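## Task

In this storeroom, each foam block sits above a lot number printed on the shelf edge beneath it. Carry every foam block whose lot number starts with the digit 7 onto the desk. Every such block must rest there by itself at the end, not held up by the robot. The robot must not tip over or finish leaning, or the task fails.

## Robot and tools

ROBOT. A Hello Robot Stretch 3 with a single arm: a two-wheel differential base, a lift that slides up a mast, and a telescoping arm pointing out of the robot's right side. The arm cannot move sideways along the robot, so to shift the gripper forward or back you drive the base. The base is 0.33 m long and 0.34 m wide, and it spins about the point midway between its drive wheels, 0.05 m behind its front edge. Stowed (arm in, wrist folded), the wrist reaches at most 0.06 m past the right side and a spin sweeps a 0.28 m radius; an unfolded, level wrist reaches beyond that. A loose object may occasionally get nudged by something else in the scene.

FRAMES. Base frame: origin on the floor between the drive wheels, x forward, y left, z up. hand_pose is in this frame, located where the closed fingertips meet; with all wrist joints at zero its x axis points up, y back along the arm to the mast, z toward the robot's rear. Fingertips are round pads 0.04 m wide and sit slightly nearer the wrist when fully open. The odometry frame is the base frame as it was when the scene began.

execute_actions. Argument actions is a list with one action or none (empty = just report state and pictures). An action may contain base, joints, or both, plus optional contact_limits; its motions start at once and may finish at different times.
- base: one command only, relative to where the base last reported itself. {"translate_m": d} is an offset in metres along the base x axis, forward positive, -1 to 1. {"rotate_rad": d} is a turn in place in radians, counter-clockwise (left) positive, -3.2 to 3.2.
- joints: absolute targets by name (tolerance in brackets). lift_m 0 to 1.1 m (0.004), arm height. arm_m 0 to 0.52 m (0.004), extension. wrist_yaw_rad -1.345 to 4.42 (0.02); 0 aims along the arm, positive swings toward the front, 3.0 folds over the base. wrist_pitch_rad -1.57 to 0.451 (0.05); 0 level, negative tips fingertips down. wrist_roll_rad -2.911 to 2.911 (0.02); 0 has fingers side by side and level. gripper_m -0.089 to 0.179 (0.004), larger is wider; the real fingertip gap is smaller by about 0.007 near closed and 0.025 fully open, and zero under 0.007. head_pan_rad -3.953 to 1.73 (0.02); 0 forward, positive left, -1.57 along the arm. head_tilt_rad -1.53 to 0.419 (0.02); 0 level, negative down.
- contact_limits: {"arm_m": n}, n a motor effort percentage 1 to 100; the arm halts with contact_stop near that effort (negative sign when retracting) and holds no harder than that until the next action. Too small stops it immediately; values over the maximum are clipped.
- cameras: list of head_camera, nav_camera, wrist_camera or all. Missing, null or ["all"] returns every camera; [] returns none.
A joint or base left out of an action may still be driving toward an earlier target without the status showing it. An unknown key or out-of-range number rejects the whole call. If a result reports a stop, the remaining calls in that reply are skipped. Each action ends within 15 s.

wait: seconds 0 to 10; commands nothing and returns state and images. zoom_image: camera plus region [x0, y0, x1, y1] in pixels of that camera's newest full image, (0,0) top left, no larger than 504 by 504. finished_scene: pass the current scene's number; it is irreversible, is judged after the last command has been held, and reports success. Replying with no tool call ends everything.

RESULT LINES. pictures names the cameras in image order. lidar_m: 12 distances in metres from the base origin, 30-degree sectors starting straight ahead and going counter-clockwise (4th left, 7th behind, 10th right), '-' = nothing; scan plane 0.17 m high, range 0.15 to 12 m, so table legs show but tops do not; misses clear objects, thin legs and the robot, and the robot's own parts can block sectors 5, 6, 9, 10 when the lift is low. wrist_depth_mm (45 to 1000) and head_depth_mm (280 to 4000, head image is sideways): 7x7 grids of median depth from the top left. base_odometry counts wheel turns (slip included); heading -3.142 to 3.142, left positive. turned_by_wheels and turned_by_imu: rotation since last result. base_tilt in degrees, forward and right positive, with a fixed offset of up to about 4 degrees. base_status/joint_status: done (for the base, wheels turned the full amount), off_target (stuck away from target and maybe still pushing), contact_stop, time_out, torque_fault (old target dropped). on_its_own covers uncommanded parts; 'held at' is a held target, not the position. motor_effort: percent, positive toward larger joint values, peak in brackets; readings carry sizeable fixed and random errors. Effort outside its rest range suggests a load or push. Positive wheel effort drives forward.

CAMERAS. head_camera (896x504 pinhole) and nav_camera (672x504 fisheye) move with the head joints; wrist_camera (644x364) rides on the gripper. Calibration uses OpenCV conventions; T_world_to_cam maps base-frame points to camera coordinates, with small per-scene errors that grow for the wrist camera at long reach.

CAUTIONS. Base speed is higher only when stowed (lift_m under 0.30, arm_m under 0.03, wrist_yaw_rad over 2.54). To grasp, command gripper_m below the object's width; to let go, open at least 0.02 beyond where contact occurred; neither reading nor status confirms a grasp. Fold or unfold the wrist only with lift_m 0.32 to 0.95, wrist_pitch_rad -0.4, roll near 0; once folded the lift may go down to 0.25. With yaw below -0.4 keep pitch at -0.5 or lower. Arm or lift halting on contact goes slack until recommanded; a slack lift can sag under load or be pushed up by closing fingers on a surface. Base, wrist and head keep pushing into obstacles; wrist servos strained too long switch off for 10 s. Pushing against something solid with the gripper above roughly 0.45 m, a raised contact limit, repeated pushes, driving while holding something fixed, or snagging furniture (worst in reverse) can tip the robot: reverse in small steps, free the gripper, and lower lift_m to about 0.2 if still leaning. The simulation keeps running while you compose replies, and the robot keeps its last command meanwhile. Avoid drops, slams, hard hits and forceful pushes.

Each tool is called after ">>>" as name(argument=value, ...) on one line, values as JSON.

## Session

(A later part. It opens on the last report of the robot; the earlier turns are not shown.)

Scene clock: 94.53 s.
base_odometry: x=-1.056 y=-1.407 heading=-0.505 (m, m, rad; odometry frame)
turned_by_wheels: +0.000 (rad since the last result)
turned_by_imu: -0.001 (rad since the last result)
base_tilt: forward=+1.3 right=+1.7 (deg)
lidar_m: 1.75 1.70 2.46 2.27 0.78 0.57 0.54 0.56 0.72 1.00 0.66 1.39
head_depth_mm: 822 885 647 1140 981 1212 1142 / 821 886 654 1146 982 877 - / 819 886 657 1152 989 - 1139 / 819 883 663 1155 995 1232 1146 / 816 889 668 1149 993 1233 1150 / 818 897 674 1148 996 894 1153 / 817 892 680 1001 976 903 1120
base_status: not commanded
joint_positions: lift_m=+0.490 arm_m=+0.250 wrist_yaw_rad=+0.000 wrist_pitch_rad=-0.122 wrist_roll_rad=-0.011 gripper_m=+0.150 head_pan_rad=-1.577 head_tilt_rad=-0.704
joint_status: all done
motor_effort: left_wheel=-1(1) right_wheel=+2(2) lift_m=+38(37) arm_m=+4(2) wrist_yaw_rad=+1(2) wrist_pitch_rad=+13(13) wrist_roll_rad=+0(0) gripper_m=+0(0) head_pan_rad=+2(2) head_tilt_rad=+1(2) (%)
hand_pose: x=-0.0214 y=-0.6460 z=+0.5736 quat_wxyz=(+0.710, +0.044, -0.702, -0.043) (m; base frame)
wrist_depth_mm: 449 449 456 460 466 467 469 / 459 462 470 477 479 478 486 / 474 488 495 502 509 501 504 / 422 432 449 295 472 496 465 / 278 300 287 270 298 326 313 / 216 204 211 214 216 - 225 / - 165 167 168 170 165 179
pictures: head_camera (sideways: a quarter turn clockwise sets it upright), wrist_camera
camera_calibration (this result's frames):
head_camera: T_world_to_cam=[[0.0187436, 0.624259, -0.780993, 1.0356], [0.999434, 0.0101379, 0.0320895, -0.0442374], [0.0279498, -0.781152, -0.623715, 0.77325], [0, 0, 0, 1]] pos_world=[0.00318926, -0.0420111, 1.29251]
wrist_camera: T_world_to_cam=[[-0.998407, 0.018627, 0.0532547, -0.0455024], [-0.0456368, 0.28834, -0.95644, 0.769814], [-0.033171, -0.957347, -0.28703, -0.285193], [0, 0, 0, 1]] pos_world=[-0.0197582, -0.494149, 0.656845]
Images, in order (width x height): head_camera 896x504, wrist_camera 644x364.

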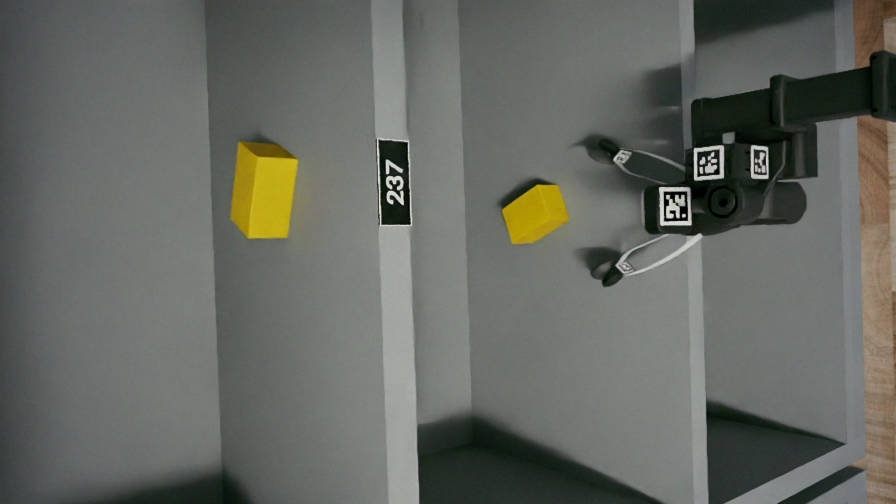

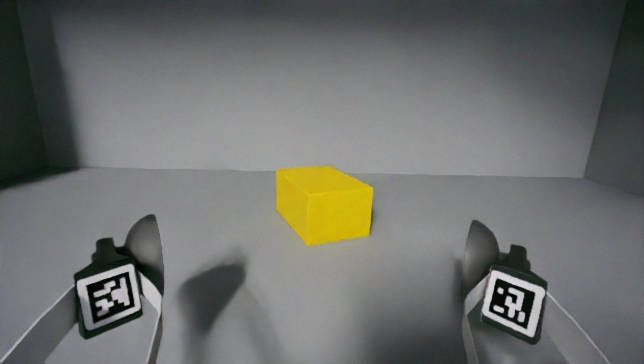

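>>> execute_actions(actions=[{"joints":{"lift_m":0.478,"arm_m":0.40}}], cameras=["wrist_camera"])

>>> execute_actions(actions=[{"joints":{"gripper_m":0.0}}], cameras=["wrist_camera"])

>>> execute_actions(actions=[{"joints":{"lift_m":0.51,"arm_m":0.0}}], cameras=["wrist_camera"])

Scene clock: 108.30 s.
base_odometry: x=-1.056 y=-1.407 heading=-0.505 (m, m, rad; odometry frame)
turned_by_wheels: +0.000 (rad since the last result)
turned_by_imu: -0.002 (rad since the last result)
base_tilt: forward=+1.3 right=+1.6 (deg)
lidar_m: 1.74 1.70 2.46 2.27 0.78 0.56 0.54 0.56 0.72 1.00 0.65 1.39
head_depth_mm: 821 886 648 1138 978 1211 1139 / 824 886 652 1147 1009 1220 1140 / 819 887 658 1152 1014 1259 1146 / 818 888 663 1153 989 1221 1151 / 820 889 668 1152 995 1234 1155 / 819 895 673 1147 1004 897 1158 / 815 894 679 1007 978 899 1121
base_status: not commanded
joint_positions: lift_m=+0.478 arm_m=+0.400 wrist_yaw_rad=+0.000 wrist_pitch_rad=-0.122 wrist_roll_rad=-0.011 gripper_m=+0.150 head_pan_rad=-1.577 head_tilt_rad=-0.704
joint_status: all done
motor_effort: left_wheel=-2(2) right_wheel=+2(2) lift_m=+31(35) arm_m=+4(4) wrist_yaw_rad=+0(0) wrist_pitch_rad=+13(13) wrist_roll_rad=+0(0) gripper_m=+0(0) head_pan_rad=+3(3) head_tilt_rad=+1(2) (%)
hand_pose: x=-0.0214 y=-0.7960 z=+0.5618 quat_wxyz=(+0.710, +0.044, -0.702, -0.043) (m; base frame)
wrist_depth_mm: 314 316 314 320 323 327 329 / 322 328 330 330 337 343 346 / 343 342 344 344 350 355 360 / 350 352 355 358 367 365 372 / 247 269 240 154 266 291 281 / 194 183 181 119 129 - 201 / - 148 150 118 136 149 161
pictures: wrist_camera
camera_calibration (this result's frames):
wrist_camera: T_world_to_cam=[[-0.998407, 0.0186617, 0.0532548, -0.0420625], [-0.0456268, 0.288341, -0.95644, 0.801805], [-0.0332044, -0.957346, -0.28703, -0.432173], [0, 0, 0, 1]] pos_world=[-0.0197617, -0.644147, 0.645072]
Images, in order (width x height): wrist_camera 644x364.

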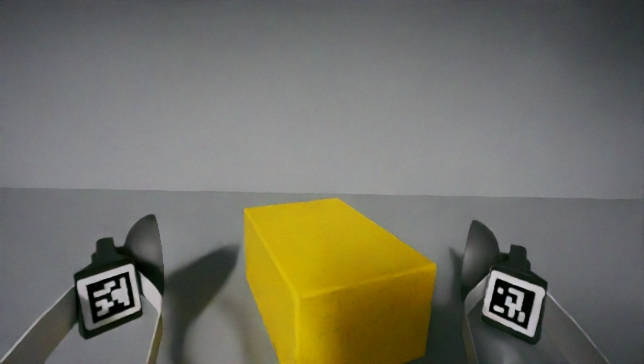

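Scene clock: 110.30 s.
base_odometry: x=-1.056 y=-1.407 heading=-0.505 (m, m, rad; odometry frame)
turned_by_wheels: +0.000 (rad since the last result)
turned_by_imu: -0.001 (rad since the last result)
base_tilt: forward=+1.2 right=+1.7 (deg)
lidar_m: 1.74 1.70 2.45 2.27 0.79 0.56 0.54 0.56 0.72 1.00 0.66 1.39
head_depth_mm: 824 886 647 1144 979 1213 1134 / 822 886 653 1148 1012 1210 1139 / 821 887 658 1157 1016 1253 1142 / 820 884 664 1149 991 1232 1144 / 818 889 668 1147 995 1233 1151 / 816 894 673 1144 1000 896 1153 / 818 894 680 1001 974 896 1126
base_status: not commanded
joint_positions: lift_m=+0.478 arm_m=+0.400 wrist_yaw_rad=+0.000 wrist_pitch_rad=-0.122 wrist_roll_rad=-0.011 gripper_m=+0.001 head_pan_rad=-1.577 head_tilt_rad=-0.704
joint_status: all done
motor_effort: left_wheel=-1(2) right_wheel=+2(2) lift_m=+31(32) arm_m=+4(4) wrist_yaw_rad=+0(0) wrist_pitch_rad=+13(13) wrist_roll_rad=+0(0) gripper_m=-24(96) head_pan_rad=+3(2) head_tilt_rad=+1(2) (%)
hand_pose: x=-0.0214 y=-0.7960 z=+0.5618 quat_wxyz=(+0.710, +0.044, -0.702, -0.043) (m; base frame)
wrist_depth_mm: 312 314 319 319 323 324 326 / 327 330 329 334 338 339 345 / 336 344 341 347 354 352 359 / 346 352 362 358 363 367 371 / 247 253 171 154 277 275 281 / 184 187 119 124 131 199 199 / 147 147 141 129 147 156 157
pictures: wrist_camera
camera_calibration (this result's frames):
wrist_camera: T_world_to_cam=[[-0.998405, 0.0187538, 0.0532573, -0.0420137], [-0.045605, 0.288277, -0.95646, 0.801785], [-0.0332901, -0.957363, -0.286962, -0.432232], [0, 0, 0, 1]] pos_world=[-0.0197703, -0.644151, 0.645079]
Images, in order (width x height): wrist_camera 644x364.

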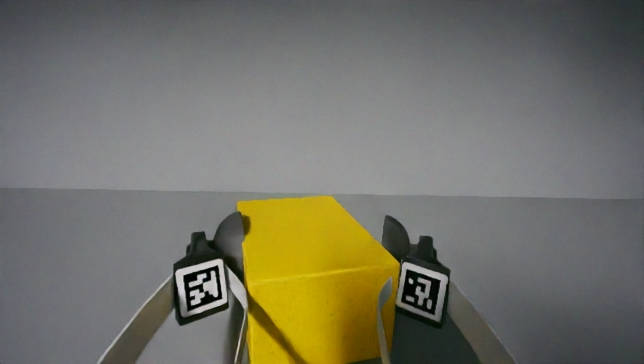

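Scene clock: 114.43 s.
base_odometry: x=-1.056 y=-1.407 heading=-0.505 (m, m, rad; odometry frame)
turned_by_wheels: +0.000 (rad since the last result)
turned_by_imu: -0.001 (rad since the last result)
base_tilt: forward=+1.3 right=+1.7 (deg)
lidar_m: 1.75 1.69 2.47 2.27 0.79 0.56 0.54 0.56 0.72 1.00 0.66 1.39
head_depth_mm: 823 887 648 1140 975 1211 1132 / 821 886 653 1146 978 1225 1142 / 822 884 658 1157 987 885 1125 / 823 886 664 1151 991 887 1131 / 817 887 668 1151 994 1227 1153 / 819 894 675 1149 1003 896 1157 / 813 893 677 1004 977 903 1119
base_status: not commanded
joint_positions: lift_m=+0.510 arm_m=+0.001 wrist_yaw_rad=+0.000 wrist_pitch_rad=-0.122 wrist_roll_rad=-0.011 gripper_m=+0.010 head_pan_rad=-1.577 head_tilt_rad=-0.704
joint_status: all done
joint sent to its limit — the command would take arm_m past its lower limit, so that joint was sent only as far as its limit.
on_its_own: gripper_m is held at +0.009, not at your +0.000, by its stall guard, which is not easing now
motor_effort: left_wheel=-1(2) right_wheel=+2(2) lift_m=+38(39) arm_m=-4(1) wrist_yaw_rad=+0(0) wrist_pitch_rad=+13(13) wrist_roll_rad=+0(0) gripper_m=-21(23) head_pan_rad=+2(3) head_tilt_rad=+1(1) (%)
hand_pose: x=-0.0214 y=-0.3978 z=+0.5936 quat_wxyz=(+0.710, +0.043, -0.702, -0.043) (m; base frame)
wrist_depth_mm: 493 670 678 690 699 700 511 / 493 687 721 724 713 724 509 / 499 722 742 739 760 742 511 / 464 505 528 541 564 584 488 / 325 329 171 156 364 356 364 / 497 665 119 125 132 700 486 / 511 759 772 130 809 679 509
pictures: wrist_camera
camera_calibration (this result's frames):
wrist_camera: T_world_to_cam=[[-0.998402, 0.0189061, 0.0532539, -0.0511486], [-0.0455577, 0.288283, -0.956461, 0.717376], [-0.0334351, -0.957359, -0.286961, -0.0418974], [0, 0, 0, 1]] pos_world=[-0.0197857, -0.245951, 0.676843]
Images, in order (width x height): wrist_camera 644x364.

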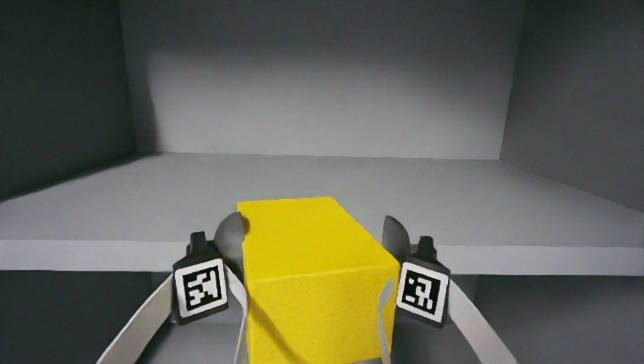

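>>> execute_actions(actions=[{"joints":{"wrist_yaw_rad":2.65,"lift_m":0.29}}], cameras=[])

>>> execute_actions(actions=[{"base":{"translate_m":0.42}}], cameras=[])

>>> execute_actions(actions=[{"base":{"rotate_rad":1.59}}], cameras=[])

>>> execute_actions(actions=[{"base":{"translate_m":1.0}}], cameras=[])

>>> execute_actions(actions=[{"base":{"translate_m":0.5}}], cameras=[])

>>> execute_actions(actions=[{"joints":{"lift_m":0.73}}], cameras=["head_camera","nav_camera"])

Scene clock: 124.03 s.
base_odometry: x=-1.056 y=-1.407 heading=-0.505 (m, m, rad; odometry frame)
turned_by_wheels: +0.000 (rad since the last result)
turned_by_imu: -0.002 (rad since the last result)
base_tilt: forward=+1.3 right=+1.6 (deg)
lidar_m: 1.74 1.69 2.46 2.27 0.78 0.57 0.54 0.56 0.72 1.00 0.66 1.39
head_depth_mm: 820 886 649 1140 974 1212 1142 / 820 887 652 1147 979 1217 1139 / 819 887 657 1153 988 1224 1142 / 820 884 663 1151 992 1229 1151 / 819 891 669 1146 996 1233 1151 / 816 897 673 1148 1001 896 1154 / 816 895 680 1006 978 901 1116
base_status: not commanded
joint_positions: lift_m=+0.290 arm_m=+0.001 wrist_yaw_rad=+2.648 wrist_pitch_rad=-0.122 wrist_roll_rad=-0.011 gripper_m=+0.010 head_pan_rad=-1.577 head_tilt_rad=-0.704
joint_status: all done
on_its_own: gripper_m is held at +0.009, not at your +0.000, by its stall guard, which is not easing now
motor_effort: left_wheel=-1(2) right_wheel=+2(2) lift_m=+32(36) arm_m=-3(3) wrist_yaw_rad=+3(4) wrist_pitch_rad=+13(13) wrist_roll_rad=+0(0) gripper_m=-21(20) head_pan_rad=+2(3) head_tilt_rad=+1(1) (%)
hand_pose: x=+0.0977 y=+0.0751 z=+0.3738 quat_wxyz=(+0.215, +0.691, -0.129, +0.678) (m; base frame)
wrist_depth_mm: - - - - - - - / - - - - - - - / - - - - - - - / - - - - - - - / - - 171 155 - - - / 777 766 118 125 131 820 853 / 614 616 589 129 619 648 660
pictures: none
No camera images: the call's "cameras" was empty. Leave "cameras" out to get every camera's image.

Scene clock: 127.23 s.
base_odometry: x=-0.689 y=-1.610 heading=-0.505 (m, m, rad; odometry frame)
turned_by_wheels: +0.000 (rad since the last result)
turned_by_imu: -0.001 (rad since the last result)
base_tilt: forward=+1.2 right=+1.7 (deg)
lidar_m: 1.33 1.37 1.40 3.78 1.39 1.00 0.96 0.99 1.03 0.53 1.02 1.04
head_depth_mm: 818 880 649 1138 979 1206 1134 / 816 880 655 1143 982 1216 1139 / 435 486 560 632 934 879 1123 / 535 486 548 629 725 889 1123 / 434 865 637 1137 998 893 1156 / 811 886 674 1136 1001 893 1152 / 811 885 680 1142 1007 901 1150
base_status: done
joint_positions: lift_m=+0.290 arm_m=+0.001 wrist_yaw_rad=+2.649 wrist_pitch_rad=-0.122 wrist_roll_rad=-0.011 gripper_m=+0.010 head_pan_rad=-1.577 head_tilt_rad=-0.704
joint_status: not commanded
on_its_own: gripper_m is held at +0.009, not at your +0.000, by its stall guard, which is not easing now
motor_effort: left_wheel=-1(7) right_wheel=+2(6) lift_m=+31(32) arm_m=-3(3) wrist_yaw_rad=+1(2) wrist_pitch_rad=+13(13) wrist_roll_rad=+0(0) gripper_m=-21(20) head_pan_rad=+3(3) head_tilt_rad=+1(1) (%)
hand_pose: x=+0.0976 y=+0.0752 z=+0.3738 quat_wxyz=(+0.215, +0.691, -0.129, +0.678) (m; base frame)
wrist_depth_mm: - - - - - - - / - - - - - - - / - - - - - - - / - - - - - - - / - - 173 156 - - - / 783 772 119 125 131 837 832 / 608 611 583 129 610 645 652
pictures: none
No camera images: the call's "cameras" was empty. Leave "cameras" out to get every camera's image.

Scene clock: 129.47 s.
base_odometry: x=-0.689 y=-1.610 heading=+1.085 (m, m, rad; odometry frame)
turned_by_wheels: +1.590 (rad since the last result)
turned_by_imu: +1.568 (rad since the last result)
base_tilt: forward=+1.3 right=+1.6 (deg)
lidar_m: 3.78 1.38 1.00 0.96 0.99 1.03 0.53 1.02 1.04 1.33 1.37 1.40
head_depth_mm: 1115 1252 1407 1597 1649 1388 1187 / 1102 1222 1393 1604 1666 1387 1192 / 1104 1220 1378 1571 1664 1389 1194 / 1099 1225 1375 1581 1681 1400 1194 / 1100 1222 1372 1580 1698 1404 1203 / 1099 1222 1375 1565 1701 1407 1201 / 1095 1222 1376 1568 1703 1412 1210
base_status: done
joint_positions: lift_m=+0.290 arm_m=+0.001 wrist_yaw_rad=+2.649 wrist_pitch_rad=-0.122 wrist_roll_rad=-0.011 gripper_m=+0.010 head_pan_rad=-1.577 head_tilt_rad=-0.704
joint_status: not commanded
on_its_own: gripper_m is held at +0.009, not at your +0.000, by its stall guard, which is not easing now
motor_effort: left_wheel=-1(9) right_wheel=+2(7) lift_m=+32(32) arm_m=-4(3) wrist_yaw_rad=+2(1) wrist_pitch_rad=+13(13) wrist_roll_rad=+0(0) gripper_m=-20(21) head_pan_rad=+2(2) head_tilt_rad=+1(2) (%)
hand_pose: x=+0.0976 y=+0.0752 z=+0.3738 quat_wxyz=(+0.215, +0.691, -0.129, +0.678) (m; base frame)
wrist_depth_mm: 758 822 937 - - - - / 752 847 968 - - - - / 781 897 - - - - - / 829 933 - - - - - / 840 924 171 155 - - - / 783 788 118 125 131 824 866 / 607 625 589 129 607 668 651
pictures: none
No camera images: the call's "cameras" was empty. Leave "cameras" out to get every camera's image.

Scene clock: 134.63 s.
base_odometry: x=-0.222 y=-0.726 heading=+1.085 (m, m, rad; odometry frame)
turned_by_wheels: +0.000 (rad since the last result)
turned_by_imu: -0.003 (rad since the last result)
base_tilt: forward=+1.4 right=+1.5 (deg)
lidar_m: 2.78 1.40 1.02 0.97 1.01 1.37 1.53 1.77 1.35 0.89 0.79 1.58
head_depth_mm: 1091 1210 1364 1562 1659 1381 1179 / 1106 1230 1389 1574 1669 1386 1188 / 1102 1227 1385 1553 1582 1391 1189 / 1103 1231 1264 938 793 1365 1188 / 1103 1226 1267 945 798 1406 1193 / 1101 1226 1284 952 803 1345 1203 / 1099 1219 1286 955 802 1413 1207
base_status: done
joint_positions: lift_m=+0.290 arm_m=+0.001 wrist_yaw_rad=+2.649 wrist_pitch_rad=-0.122 wrist_roll_rad=-0.011 gripper_m=+0.010 head_pan_rad=-1.577 head_tilt_rad=-0.704
joint_status: not commanded
on_its_own: gripper_m is held at +0.009, not at your +0.000, by its stall guard, which is not easing now
motor_effort: left_wheel=-1(8) right_wheel=+2(6) lift_m=+32(31) arm_m=-3(3) wrist_yaw_rad=+1(1) wrist_pitch_rad=+13(13) wrist_roll_rad=+0(0) gripper_m=-20(21) head_pan_rad=+3(3) head_tilt_rad=+1(2) (%)
hand_pose: x=+0.0976 y=+0.0752 z=+0.3738 quat_wxyz=(+0.215, +0.691, -0.129, +0.678) (m; base frame)
wrist_depth_mm: 777 835 935 - - - - / 797 871 954 - - - - / 816 876 - - - - - / 812 904 - - - - - / 844 959 172 155 - - - / 765 781 118 125 131 810 835 / 610 609 592 129 604 654 650
pictures: none
No camera images: the call's "cameras" was empty. Leave "cameras" out to get every camera's image.

Scene clock: 138.03 s.
base_odometry: x=+0.012 y=-0.284 heading=+1.085 (m, m, rad; odometry frame)
turned_by_wheels: +0.000 (rad since the last result)
turned_by_imu: -0.002 (rad since the last result)
base_tilt: forward=+1.3 right=+1.6 (deg)
lidar_m: 2.28 1.42 1.03 0.98 1.02 1.37 2.03 1.88 0.78 0.66 1.19 1.21
head_depth_mm: 1101 1227 1232 923 783 1355 1176 / 1098 1217 1239 931 787 1350 1188 / 1100 1221 1248 931 788 1399 1196 / 1096 1216 1261 942 794 1364 1200 / 1091 1220 1272 948 777 1406 1202 / 1092 1212 1275 951 778 1407 1205 / 1092 1217 1290 956 781 1416 1203
base_status: done
joint_positions: lift_m=+0.290 arm_m=+0.001 wrist_yaw_rad=+2.649 wrist_pitch_rad=-0.122 wrist_roll_rad=-0.011 gripper_m=+0.010 head_pan_rad=-1.577 head_tilt_rad=-0.704
joint_status: not commanded
on_its_own: gripper_m is held at +0.009, not at your +0.000, by its stall guard, which is not easing now
motor_effort: left_wheel=-1(8) right_wheel=+2(7) lift_m=+31(32) arm_m=-4(3) wrist_yaw_rad=+2(1) wrist_pitch_rad=+13(13) wrist_roll_rad=+0(0) gripper_m=-20(21) head_pan_rad=+2(4) head_tilt_rad=+1(2) (%)
hand_pose: x=+0.0976 y=+0.0752 z=+0.3738 quat_wxyz=(+0.215, +0.691, -0.129, +0.678) (m; base frame)
wrist_depth_mm: 781 822 963 - - - - / 788 874 978 - - - - / 803 898 - - - - - / 843 928 - - - - - / 879 953 172 155 - - - / 773 757 118 125 131 815 848 / 607 600 585 129 621 654 656
pictures: none
No camera images: the call's "cameras" was empty. Leave "cameras" out to get every camera's image.

Scene clock: 142.87 s.
base_odometry: x=+0.012 y=-0.284 heading=+1.085 (m, m, rad; odometry frame)
turned_by_wheels: +0.000 (rad since the last result)
turned_by_imu: -0.001 (rad since the last result)
base_tilt: forward=+1.2 right=+1.6 (deg)
lidar_m: 2.28 1.42 1.03 0.99 1.02 1.37 2.04 1.88 0.78 0.66 1.19 1.21
head_depth_mm: 1099 1224 1237 922 781 1350 1177 / 1100 1225 1240 928 788 1352 1211 / 1093 1225 1248 934 788 1398 1220 / 1097 1220 1263 943 795 1370 1234 / 1093 1220 1268 944 776 1402 1198 / 1091 1215 1276 949 777 1406 1206 / 1092 1210 1286 956 782 1418 1210
base_status: not commanded
joint_positions: lift_m=+0.730 arm_m=+0.001 wrist_yaw_rad=+2.649 wrist_pitch_rad=-0.122 wrist_roll_rad=-0.011 gripper_m=+0.010 head_pan_rad=-1.577 head_tilt_rad=-0.704
joint_status: all done
on_its_own: gripper_m is held at +0.009, not at your +0.000, by its stall guard, which is not easing now
motor_effort: left_wheel=-1(1) right_wheel=+2(2) lift_m=+38(40) arm_m=-4(3) wrist_yaw_rad=+2(1) wrist_pitch_rad=+13(13) wrist_roll_rad=+0(0) gripper_m=-20(21) head_pan_rad=+2(3) head_tilt_rad=+2(1) (%)
hand_pose: x=+0.0976 y=+0.0752 z=+0.8136 quat_wxyz=(+0.215, +0.691, -0.129, +0.678) (m; base frame)
wrist_depth_mm: 763 847 - - - - - / 788 875 - - - - - / 815 927 - - - - - / 841 940 - - - - - / 868 993 173 156 - - - / 901 962 119 125 131 - - / 925 - - 129 - - -
pictures: head_camera (sideways: a quarter turn clockwise sets it upright), nav_camera (sideways: a quarter turn counterclockwise sets it upright)
camera_calibration (this result's frames):
head_camera: T_world_to_cam=[[0.0186992, 0.624241, -0.781008, 1.03563], [0.999433, 0.0102096, 0.0320891, -0.0442369], [0.0280051, -0.781165, -0.623696, 0.773224], [0, 0, 0, 1]] pos_world=[0.00319224, -0.0420115, 1.29251]
nav_camera: T_world_to_cam=[[0.0507403, -0.611159, 0.78988, -0.989455], [-0.997786, 0.0030285, 0.0664391, -0.022393], [-0.042997, -0.791502, -0.609652, 0.758326], [0, 0, 0, 1]] pos_world=[0.0604677, -0.00443033, 1.24535]
Images, in order (width x height): head_camera 896x504, nav_camera 672x504.

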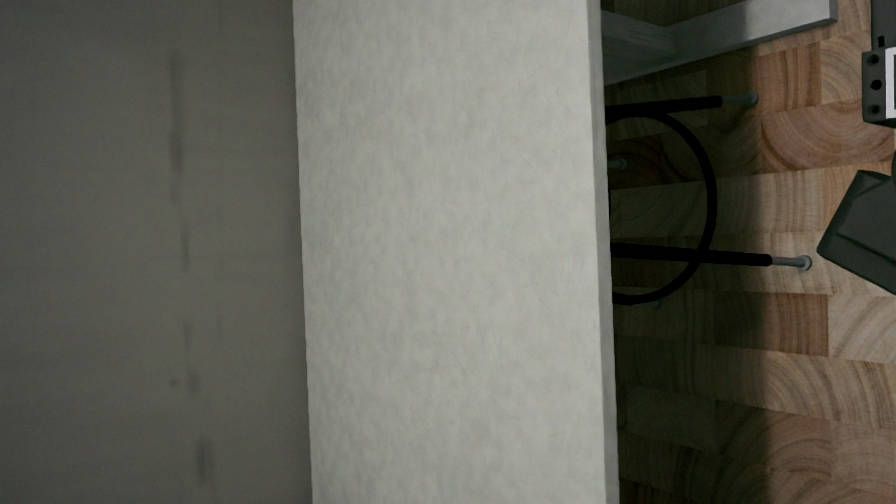

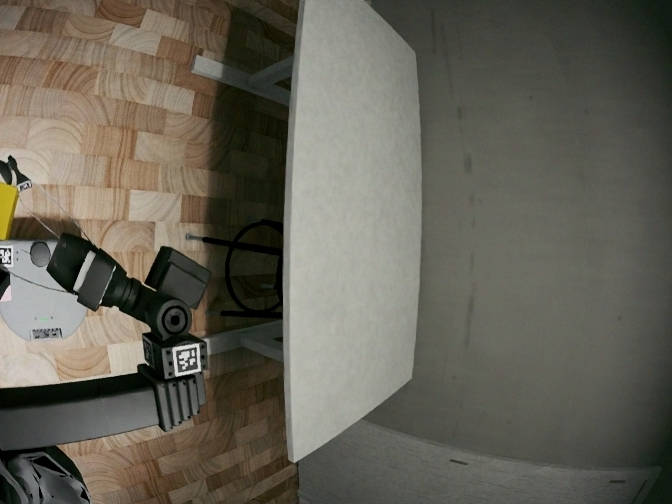

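Desk ≈0.705 high, edge ≈0.51.

>>> execute_actions(actions=[{"joints":{"wrist_yaw_rad":0,"arm_m":0.25}}], cameras=[])

>>> execute_actions(actions=[{"joints":{"lift_m":0.675}}], cameras=["wrist_camera"])

Scene clock: 148.33 s.
base_odometry: x=+0.012 y=-0.284 heading=+1.085 (m, m, rad; odometry frame)
turned_by_wheels: +0.000 (rad since the last result)
turned_by_imu: -0.002 (rad since the last result)
base_tilt: forward=+1.3 right=+1.6 (deg)
lidar_m: 2.28 1.42 1.03 0.98 1.02 1.37 2.04 1.88 0.78 0.65 1.19 1.21
head_depth_mm: 1099 1221 1233 920 781 - - / 1100 1221 1237 928 - 1322 1190 / 1093 1218 1246 966 - 1360 1187 / 1092 1220 1259 970 795 1348 1198 / 1093 1219 1268 946 776 1404 1203 / 1094 1212 1276 950 778 1408 1202 / 1091 1210 1289 956 780 1408 1206
base_status: not commanded
joint_positions: lift_m=+0.730 arm_m=+0.250 wrist_yaw_rad=+0.001 wrist_pitch_rad=-0.122 wrist_roll_rad=-0.011 gripper_m=+0.010 head_pan_rad=-1.577 head_tilt_rad=-0.704
joint_status: all done
on_its_own: gripper_m is held at +0.009, not at your +0.000, by its stall guard, which is not easing now
motor_effort: left_wheel=-1(1) right_wheel=+2(2) lift_m=+38(37) arm_m=+4(4) wrist_yaw_rad=-1(1) wrist_pitch_rad=+13(13) wrist_roll_rad=+0(0) gripper_m=-21(21) head_pan_rad=+3(3) head_tilt_rad=+1(1) (%)
hand_pose: x=-0.0212 y=-0.6460 z=+0.8136 quat_wxyz=(+0.710, +0.044, -0.702, -0.043) (m; base frame)
wrist_depth_mm: 736 771 748 743 768 771 769 / 764 775 769 785 786 793 820 / 794 820 821 830 822 832 807 / 608 616 635 668 676 710 866 / 399 403 171 155 445 447 451 / 296 299 118 125 131 317 321 / 234 235 227 129 234 248 251
pictures: none
No camera images: the call's "cameras" was empty. Leave "cameras" out to get every camera's image.

Scene clock: 149.67 s.
base_odometry: x=+0.012 y=-0.284 heading=+1.085 (m, m, rad; odometry frame)
turned_by_wheels: +0.000 (rad since the last result)
turned_by_imu: +0.000 (rad since the last result)
base_tilt: forward=+1.3 right=+1.6 (deg)
lidar_m: 2.28 1.42 1.03 0.98 1.02 1.37 2.03 1.88 0.77 0.66 1.18 1.21
head_depth_mm: 1098 1220 1235 923 781 1372 - / 1099 1224 1239 929 786 1324 1180 / 1099 1221 1250 936 - 1333 1188 / 1095 1224 1267 941 795 1335 1192 / 1096 1217 1267 941 774 1402 1204 / 1092 1217 1276 948 780 1414 1202 / 1091 1212 1289 955 779 1415 1204
base_status: not commanded
joint_positions: lift_m=+0.675 arm_m=+0.250 wrist_yaw_rad=+0.001 wrist_pitch_rad=-0.122 wrist_roll_rad=-0.011 gripper_m=+0.010 head_pan_rad=-1.577 head_tilt_rad=-0.704
joint_status: all done
on_its_own: gripper_m is held at +0.009, not at your +0.000, by its stall guard, which is not easing now
motor_effort: left_wheel=-1(1) right_wheel=+2(2) lift_m=+32(35) arm_m=+4(4) wrist_yaw_rad=-1(1) wrist_pitch_rad=+13(13) wrist_roll_rad=+0(0) gripper_m=-20(20) head_pan_rad=+4(2) head_tilt_rad=+1(1) (%)
hand_pose: x=-0.0212 y=-0.6460 z=+0.7588 quat_wxyz=(+0.710, +0.044, -0.702, -0.043) (m; base frame)
wrist_depth_mm: 747 766 758 744 755 781 800 / 763 758 797 787 781 820 813 / 795 799 805 820 806 808 866 / 416 425 441 458 478 480 500 / 273 277 172 156 310 300 307 / 201 204 118 125 131 217 220 / 161 162 155 129 161 171 172
pictures: wrist_camera
camera_calibration (this result's frames):
wrist_camera: T_world_to_cam=[[-0.998422, 0.0178049, 0.0532526, -0.0556888], [-0.0458744, 0.288233, -0.956461, 0.946931], [-0.0323789, -0.957395, -0.286961, -0.232091], [0, 0, 0, 1]] pos_world=[-0.0196759, -0.494148, 0.842067]
Images, in order (width x height): wrist_camera 644x364.

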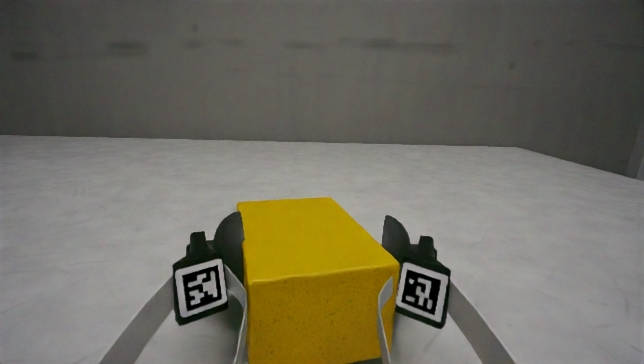

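>>> execute_actions(actions=[{"joints":{"lift_m":0.666}}], cameras=[])

>>> execute_actions(actions=[{"joints":{"gripper_m":0.15}}], cameras=[])

>>> execute_actions(actions=[{"joints":{"arm_m":0}}], cameras=["wrist_camera"])

>>> execute_actions(actions=[{"base":{"translate_m":0.75},"joints":{"wrist_yaw_rad":2.65,"lift_m":0.29,"gripper_m":0.05}}], cameras=[])

>>> execute_actions(actions=[{"base":{"translate_m":1.0}}], cameras=[])

>>> execute_actions(actions=[{"base":{"rotate_rad":1.6},"joints":{"head_pan_rad":0}}], cameras=["nav_camera"])

Scene clock: 156.60 s.
base_odometry: x=+0.012 y=-0.284 heading=+1.085 (m, m, rad; odometry frame)
turned_by_wheels: +0.000 (rad since the last result)
turned_by_imu: -0.001 (rad since the last result)
base_tilt: forward=+1.2 right=+1.7 (deg)
lidar_m: 2.28 1.42 1.03 0.98 1.01 1.38 2.04 1.88 0.78 0.65 1.19 1.21
head_depth_mm: 1097 1220 1234 921 783 1379 - / 1102 1222 1237 930 789 1325 1166 / 1100 1218 1251 932 - 1335 1191 / 1095 1219 1264 937 784 1336 1191 / 1092 1216 1268 945 775 1408 1200 / 1090 1214 1277 948 777 1409 1201 / 1094 1219 1292 957 783 1414 1205
base_status: not commanded
joint_positions: lift_m=+0.666 arm_m=+0.250 wrist_yaw_rad=+0.001 wrist_pitch_rad=-0.122 wrist_roll_rad=-0.011 gripper_m=+0.010 head_pan_rad=-1.577 head_tilt_rad=-0.704
joint_status: all done
on_its_own: gripper_m is held at +0.009, not at your +0.000, by its stall guard, which is not easing now
motor_effort: left_wheel=-2(1) right_wheel=+2(2) lift_m=+32(31) arm_m=+4(4) wrist_yaw_rad=-1(1) wrist_pitch_rad=+13(13) wrist_roll_rad=+0(0) gripper_m=-20(21) head_pan_rad=+3(3) head_tilt_rad=+1(1) (%)
hand_pose: x=-0.0212 y=-0.6460 z=+0.7498 quat_wxyz=(+0.710, +0.044, -0.702, -0.043) (m; base frame)
wrist_depth_mm: 739 753 747 745 766 775 779 / 766 789 792 787 787 807 816 / 779 795 801 802 821 831 851 / 386 393 405 415 431 447 462 / 252 256 172 154 284 278 287 / 189 190 119 125 131 202 204 / 149 150 144 129 150 158 160
pictures: none
No camera images: the call's "cameras" was empty. Leave "cameras" out to get every camera's image.

Scene clock: 158.50 s.
base_odometry: x=+0.012 y=-0.284 heading=+1.085 (m, m, rad; odometry frame)
turned_by_wheels: +0.000 (rad since the last result)
turned_by_imu: -0.001 (rad since the last result)
base_tilt: forward=+1.2 right=+1.7 (deg)
lidar_m: 2.27 1.42 1.03 0.98 1.01 1.38 2.04 1.88 0.78 0.65 1.19 1.21
head_depth_mm: 1090 1219 1227 919 780 1377 - / 1098 1223 1236 927 786 1331 1162 / 1097 1218 1250 938 - 1326 1194 / 1094 1218 1257 937 771 1336 1201 / 1093 1220 1267 945 775 1401 1202 / 1095 1217 1283 951 777 1409 1206 / 1090 1215 1284 956 783 1409 1204
base_status: not commanded
joint_positions: lift_m=+0.666 arm_m=+0.250 wrist_yaw_rad=+0.001 wrist_pitch_rad=-0.122 wrist_roll_rad=-0.011 gripper_m=+0.150 head_pan_rad=-1.577 head_tilt_rad=-0.704
joint_status: all done
motor_effort: left_wheel=-1(1) right_wheel=+2(2) lift_m=+33(32) arm_m=+4(4) wrist_yaw_rad=-1(1) wrist_pitch_rad=+13(13) wrist_roll_rad=+0(0) gripper_m=+1(83) head_pan_rad=+3(3) head_tilt_rad=+1(1) (%)
hand_pose: x=-0.0212 y=-0.6460 z=+0.7498 quat_wxyz=(+0.710, +0.044, -0.702, -0.043) (m; base frame)
wrist_depth_mm: 748 753 745 755 748 774 797 / 770 780 796 778 785 798 809 / 795 780 802 800 827 823 872 / 381 393 409 426 437 451 464 / 253 275 229 160 271 299 282 / 197 187 175 125 189 - 204 / - 150 146 129 150 152 163
pictures: none
No camera images: the call's "cameras" was empty. Leave "cameras" out to get every camera's image.

Scene clock: 161.57 s.
base_odometry: x=+0.012 y=-0.284 heading=+1.085 (m, m, rad; odometry frame)
turned_by_wheels: +0.000 (rad since the last result)
turned_by_imu: -0.001 (rad since the last result)
base_tilt: forward=+1.3 right=+1.6 (deg)
lidar_m: 2.27 1.42 1.03 0.98 1.02 1.37 2.03 1.89 0.78 0.66 1.19 1.21
head_depth_mm: 1099 1224 1227 923 782 1356 1176 / 1101 1218 1242 925 787 1334 1190 / 1094 1224 1253 933 776 1390 - / 1092 1216 1251 939 782 1350 1201 / 1091 1215 1268 946 774 1388 1196 / 1095 1222 1282 949 779 1408 1202 / 1091 1214 1293 957 782 1416 1206
base_status: not commanded
joint_positions: lift_m=+0.666 arm_m=+0.001 wrist_yaw_rad=+0.000 wrist_pitch_rad=-0.122 wrist_roll_rad=-0.011 gripper_m=+0.150 head_pan_rad=-1.577 head_tilt_rad=-0.704
joint_status: all done
joint sent to its limit — the command would take arm_m past its lower limit, so that joint was sent only as far as its limit.
motor_effort: left_wheel=-1(1) right_wheel=+2(2) lift_m=+32(31) arm_m=-4(2) wrist_yaw_rad=+0(2) wrist_pitch_rad=+13(13) wrist_roll_rad=+0(0) gripper_m=+0(0) head_pan_rad=+3(2) head_tilt_rad=+1(1) (%)
hand_pose: x=-0.0214 y=-0.3978 z=+0.7498 quat_wxyz=(+0.710, +0.044, -0.702, -0.043) (m; base frame)
wrist_depth_mm: 993 973 983 990 - 998 966 / 981 - - - - - - / 840 879 948 - - - - / 389 408 415 369 440 451 470 / 297 301 311 313 328 325 334 / - - - 518 - - - / - - - - - - -
pictures: wrist_camera
camera_calibration (this result's frames):
wrist_camera: T_world_to_cam=[[-0.998403, 0.0188379, 0.053252, -0.0594764], [-0.0455756, 0.28828, -0.956461, 0.866793], [-0.0333692, -0.957361, -0.286961, 0.00293128], [0, 0, 0, 1]] pos_world=[-0.019779, -0.245953, 0.833062]
Images, in order (width x height): wrist_camera 644x364.

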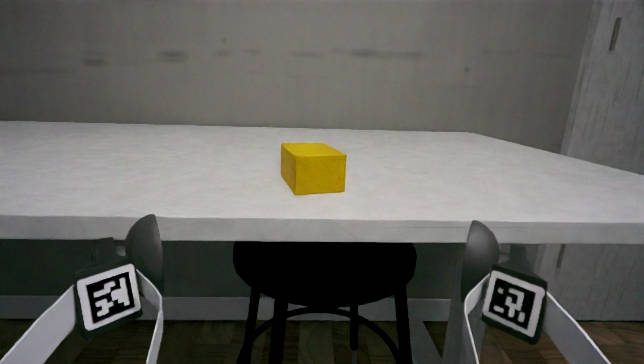

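Scene clock: 168.17 s.
base_odometry: x=+0.362 y=+0.379 heading=+1.085 (m, m, rad; odometry frame)
turned_by_wheels: +0.000 (rad since the last result)
turned_by_imu: -0.003 (rad since the last result)
base_tilt: forward=+1.3 right=+1.7 (deg)
lidar_m: 1.53 1.58 1.04 1.00 1.03 1.39 2.78 0.95 1.12 0.86 1.35 1.59
head_depth_mm: 1090 1210 1237 923 761 1379 1183 / 1088 1210 1242 927 764 1394 1183 / 1089 1209 1249 935 768 1400 1194 / 1084 1206 1257 944 769 1358 1195 / 1079 1205 1270 946 773 1407 1202 / 1084 1202 1332 1070 756 1402 1206 / 1078 1203 1353 1551 1683 1422 1208
base_status: done
joint_positions: lift_m=+0.290 arm_m=+0.001 wrist_yaw_rad=+2.649 wrist_pitch_rad=-0.122 wrist_roll_rad=-0.011 gripper_m=+0.050 head_pan_rad=-1.577 head_tilt_rad=-0.704
joint_status: all done
motor_effort: left_wheel=-1(8) right_wheel=+2(7) lift_m=+32(31) arm_m=-4(4) wrist_yaw_rad=+2(3) wrist_pitch_rad=+13(13) wrist_roll_rad=+0(0) gripper_m=+0(81) head_pan_rad=+2(3) head_tilt_rad=+2(1) (%)
hand_pose: x=+0.0976 y=+0.0752 z=+0.3738 quat_wxyz=(+0.215, +0.691, -0.129, +0.678) (m; base frame)
wrist_depth_mm: 775 888 - - - - - / 808 874 - - - - - / 814 896 - - - - - / 845 948 - - - - - / 853 955 - - - - - / 759 779 - 799 843 850 845 / 617 624 630 626 640 661 650
pictures: none
No camera images: the call's "cameras" was empty. Leave "cameras" out to get every camera's image.

Scene clock: 173.33 s.
base_odometry: x=+0.830 y=+1.263 heading=+1.085 (m, m, rad; odometry frame)
turned_by_wheels: +0.000 (rad since the last result)
turned_by_imu: -0.003 (rad since the last result)
base_tilt: forward=+1.3 right=+1.6 (deg)
lidar_m: 0.53 0.54 0.73 1.91 1.25 1.42 3.74 1.22 1.24 1.29 0.76 0.55
head_depth_mm: 1075 1195 1344 1542 1662 1380 1182 / 1070 1189 1344 1535 1663 1388 1191 / 1071 1191 1343 1525 1663 1397 1191 / 1067 1192 1334 1533 1670 1402 1198 / 1071 1185 1337 1521 1666 1409 1198 / 1061 1185 1337 1522 1659 1405 1202 / 1063 1185 1335 1459 1504 1355 1213
base_status: done
joint_positions: lift_m=+0.290 arm_m=+0.001 wrist_yaw_rad=+2.649 wrist_pitch_rad=-0.122 wrist_roll_rad=-0.011 gripper_m=+0.050 head_pan_rad=-1.577 head_tilt_rad=-0.704
joint_status: not commanded
motor_effort: left_wheel=-1(7) right_wheel=+2(7) lift_m=+32(32) arm_m=-3(3) wrist_yaw_rad=+1(2) wrist_pitch_rad=+13(13) wrist_roll_rad=+0(0) gripper_m=-1(0) head_pan_rad=+3(3) head_tilt_rad=+1(2) (%)
hand_pose: x=+0.0976 y=+0.0752 z=+0.3738 quat_wxyz=(+0.215, +0.691, -0.129, +0.678) (m; base frame)
wrist_depth_mm: - - - 937 637 488 390 / - - - 930 645 492 397 / - - - 980 679 497 404 / - - - - 667 510 411 / - - - - 673 518 414 / 775 773 - 800 658 535 424 / 625 616 629 639 635 517 432
pictures: none
No camera images: the call's "cameras" was empty. Leave "cameras" out to get every camera's image.

Scene clock: 175.67 s.
base_odometry: x=+0.830 y=+1.263 heading=+2.684 (m, m, rad; odometry frame)
turned_by_wheels: +1.600 (rad since the last result)
turned_by_imu: +1.578 (rad since the last result)
base_tilt: forward=+1.3 right=+1.6 (deg)
lidar_m: 2.01 1.14 1.44 3.81 1.22 1.26 1.29 0.75 0.55 0.53 0.55 0.74
head_depth_mm: 1604 1621 1653 1686 1598 1383 1184 / 2058 2244 2458 2078 1661 1381 1191 / 2078 2321 2528 2079 1678 1397 1192 / 2090 2319 2546 2095 1687 1396 1196 / 2080 2312 2552 2127 1696 1400 1199 / 2075 2320 2569 2135 1703 1409 1204 / 2074 2233 1453 1431 1467 1420 1208
base_status: done
joint_positions: lift_m=+0.290 arm_m=+0.001 wrist_yaw_rad=+2.649 wrist_pitch_rad=-0.122 wrist_roll_rad=-0.011 gripper_m=+0.050 head_pan_rad=-0.007 head_tilt_rad=-0.704
joint_status: all done
motor_effort: left_wheel=-1(9) right_wheel=+2(9) lift_m=+32(32) arm_m=-3(3) wrist_yaw_rad=+1(1) wrist_pitch_rad=+13(13) wrist_roll_rad=+0(0) gripper_m=+0(0) head_pan_rad=+3(42) head_tilt_rad=+2(1) (%)
hand_pose: x=+0.0976 y=+0.0752 z=+0.3738 quat_wxyz=(+0.215, +0.691, -0.129, +0.678) (m; base frame)
wrist_depth_mm: - - - - - 961 - / - - - - - - - / - - - - - - - / - - - - - - - / - - - - - - - / 773 797 - 805 838 816 830 / 604 607 611 643 646 636 641
pictures: nav_camera (sideways: a quarter turn counterclockwise sets it upright)
camera_calibration (this result's frames):
nav_camera: T_world_to_cam=[[0.611197, 0.0500729, 0.789893, -0.992892], [-0.00411987, -0.997782, 0.0664392, -0.0284545], [0.791468, -0.0438617, -0.609635, 0.753213], [0, 0, 0, 1]] pos_world=[0.010591, 0.0543628, 1.24535]
Images, in order (width x height): nav_camera 672x504.

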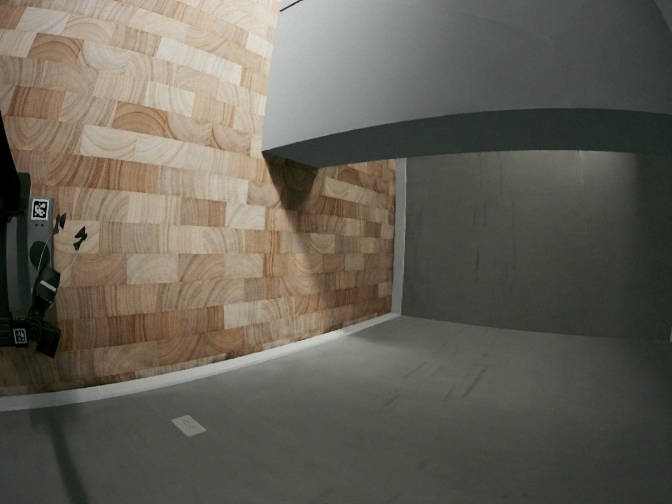

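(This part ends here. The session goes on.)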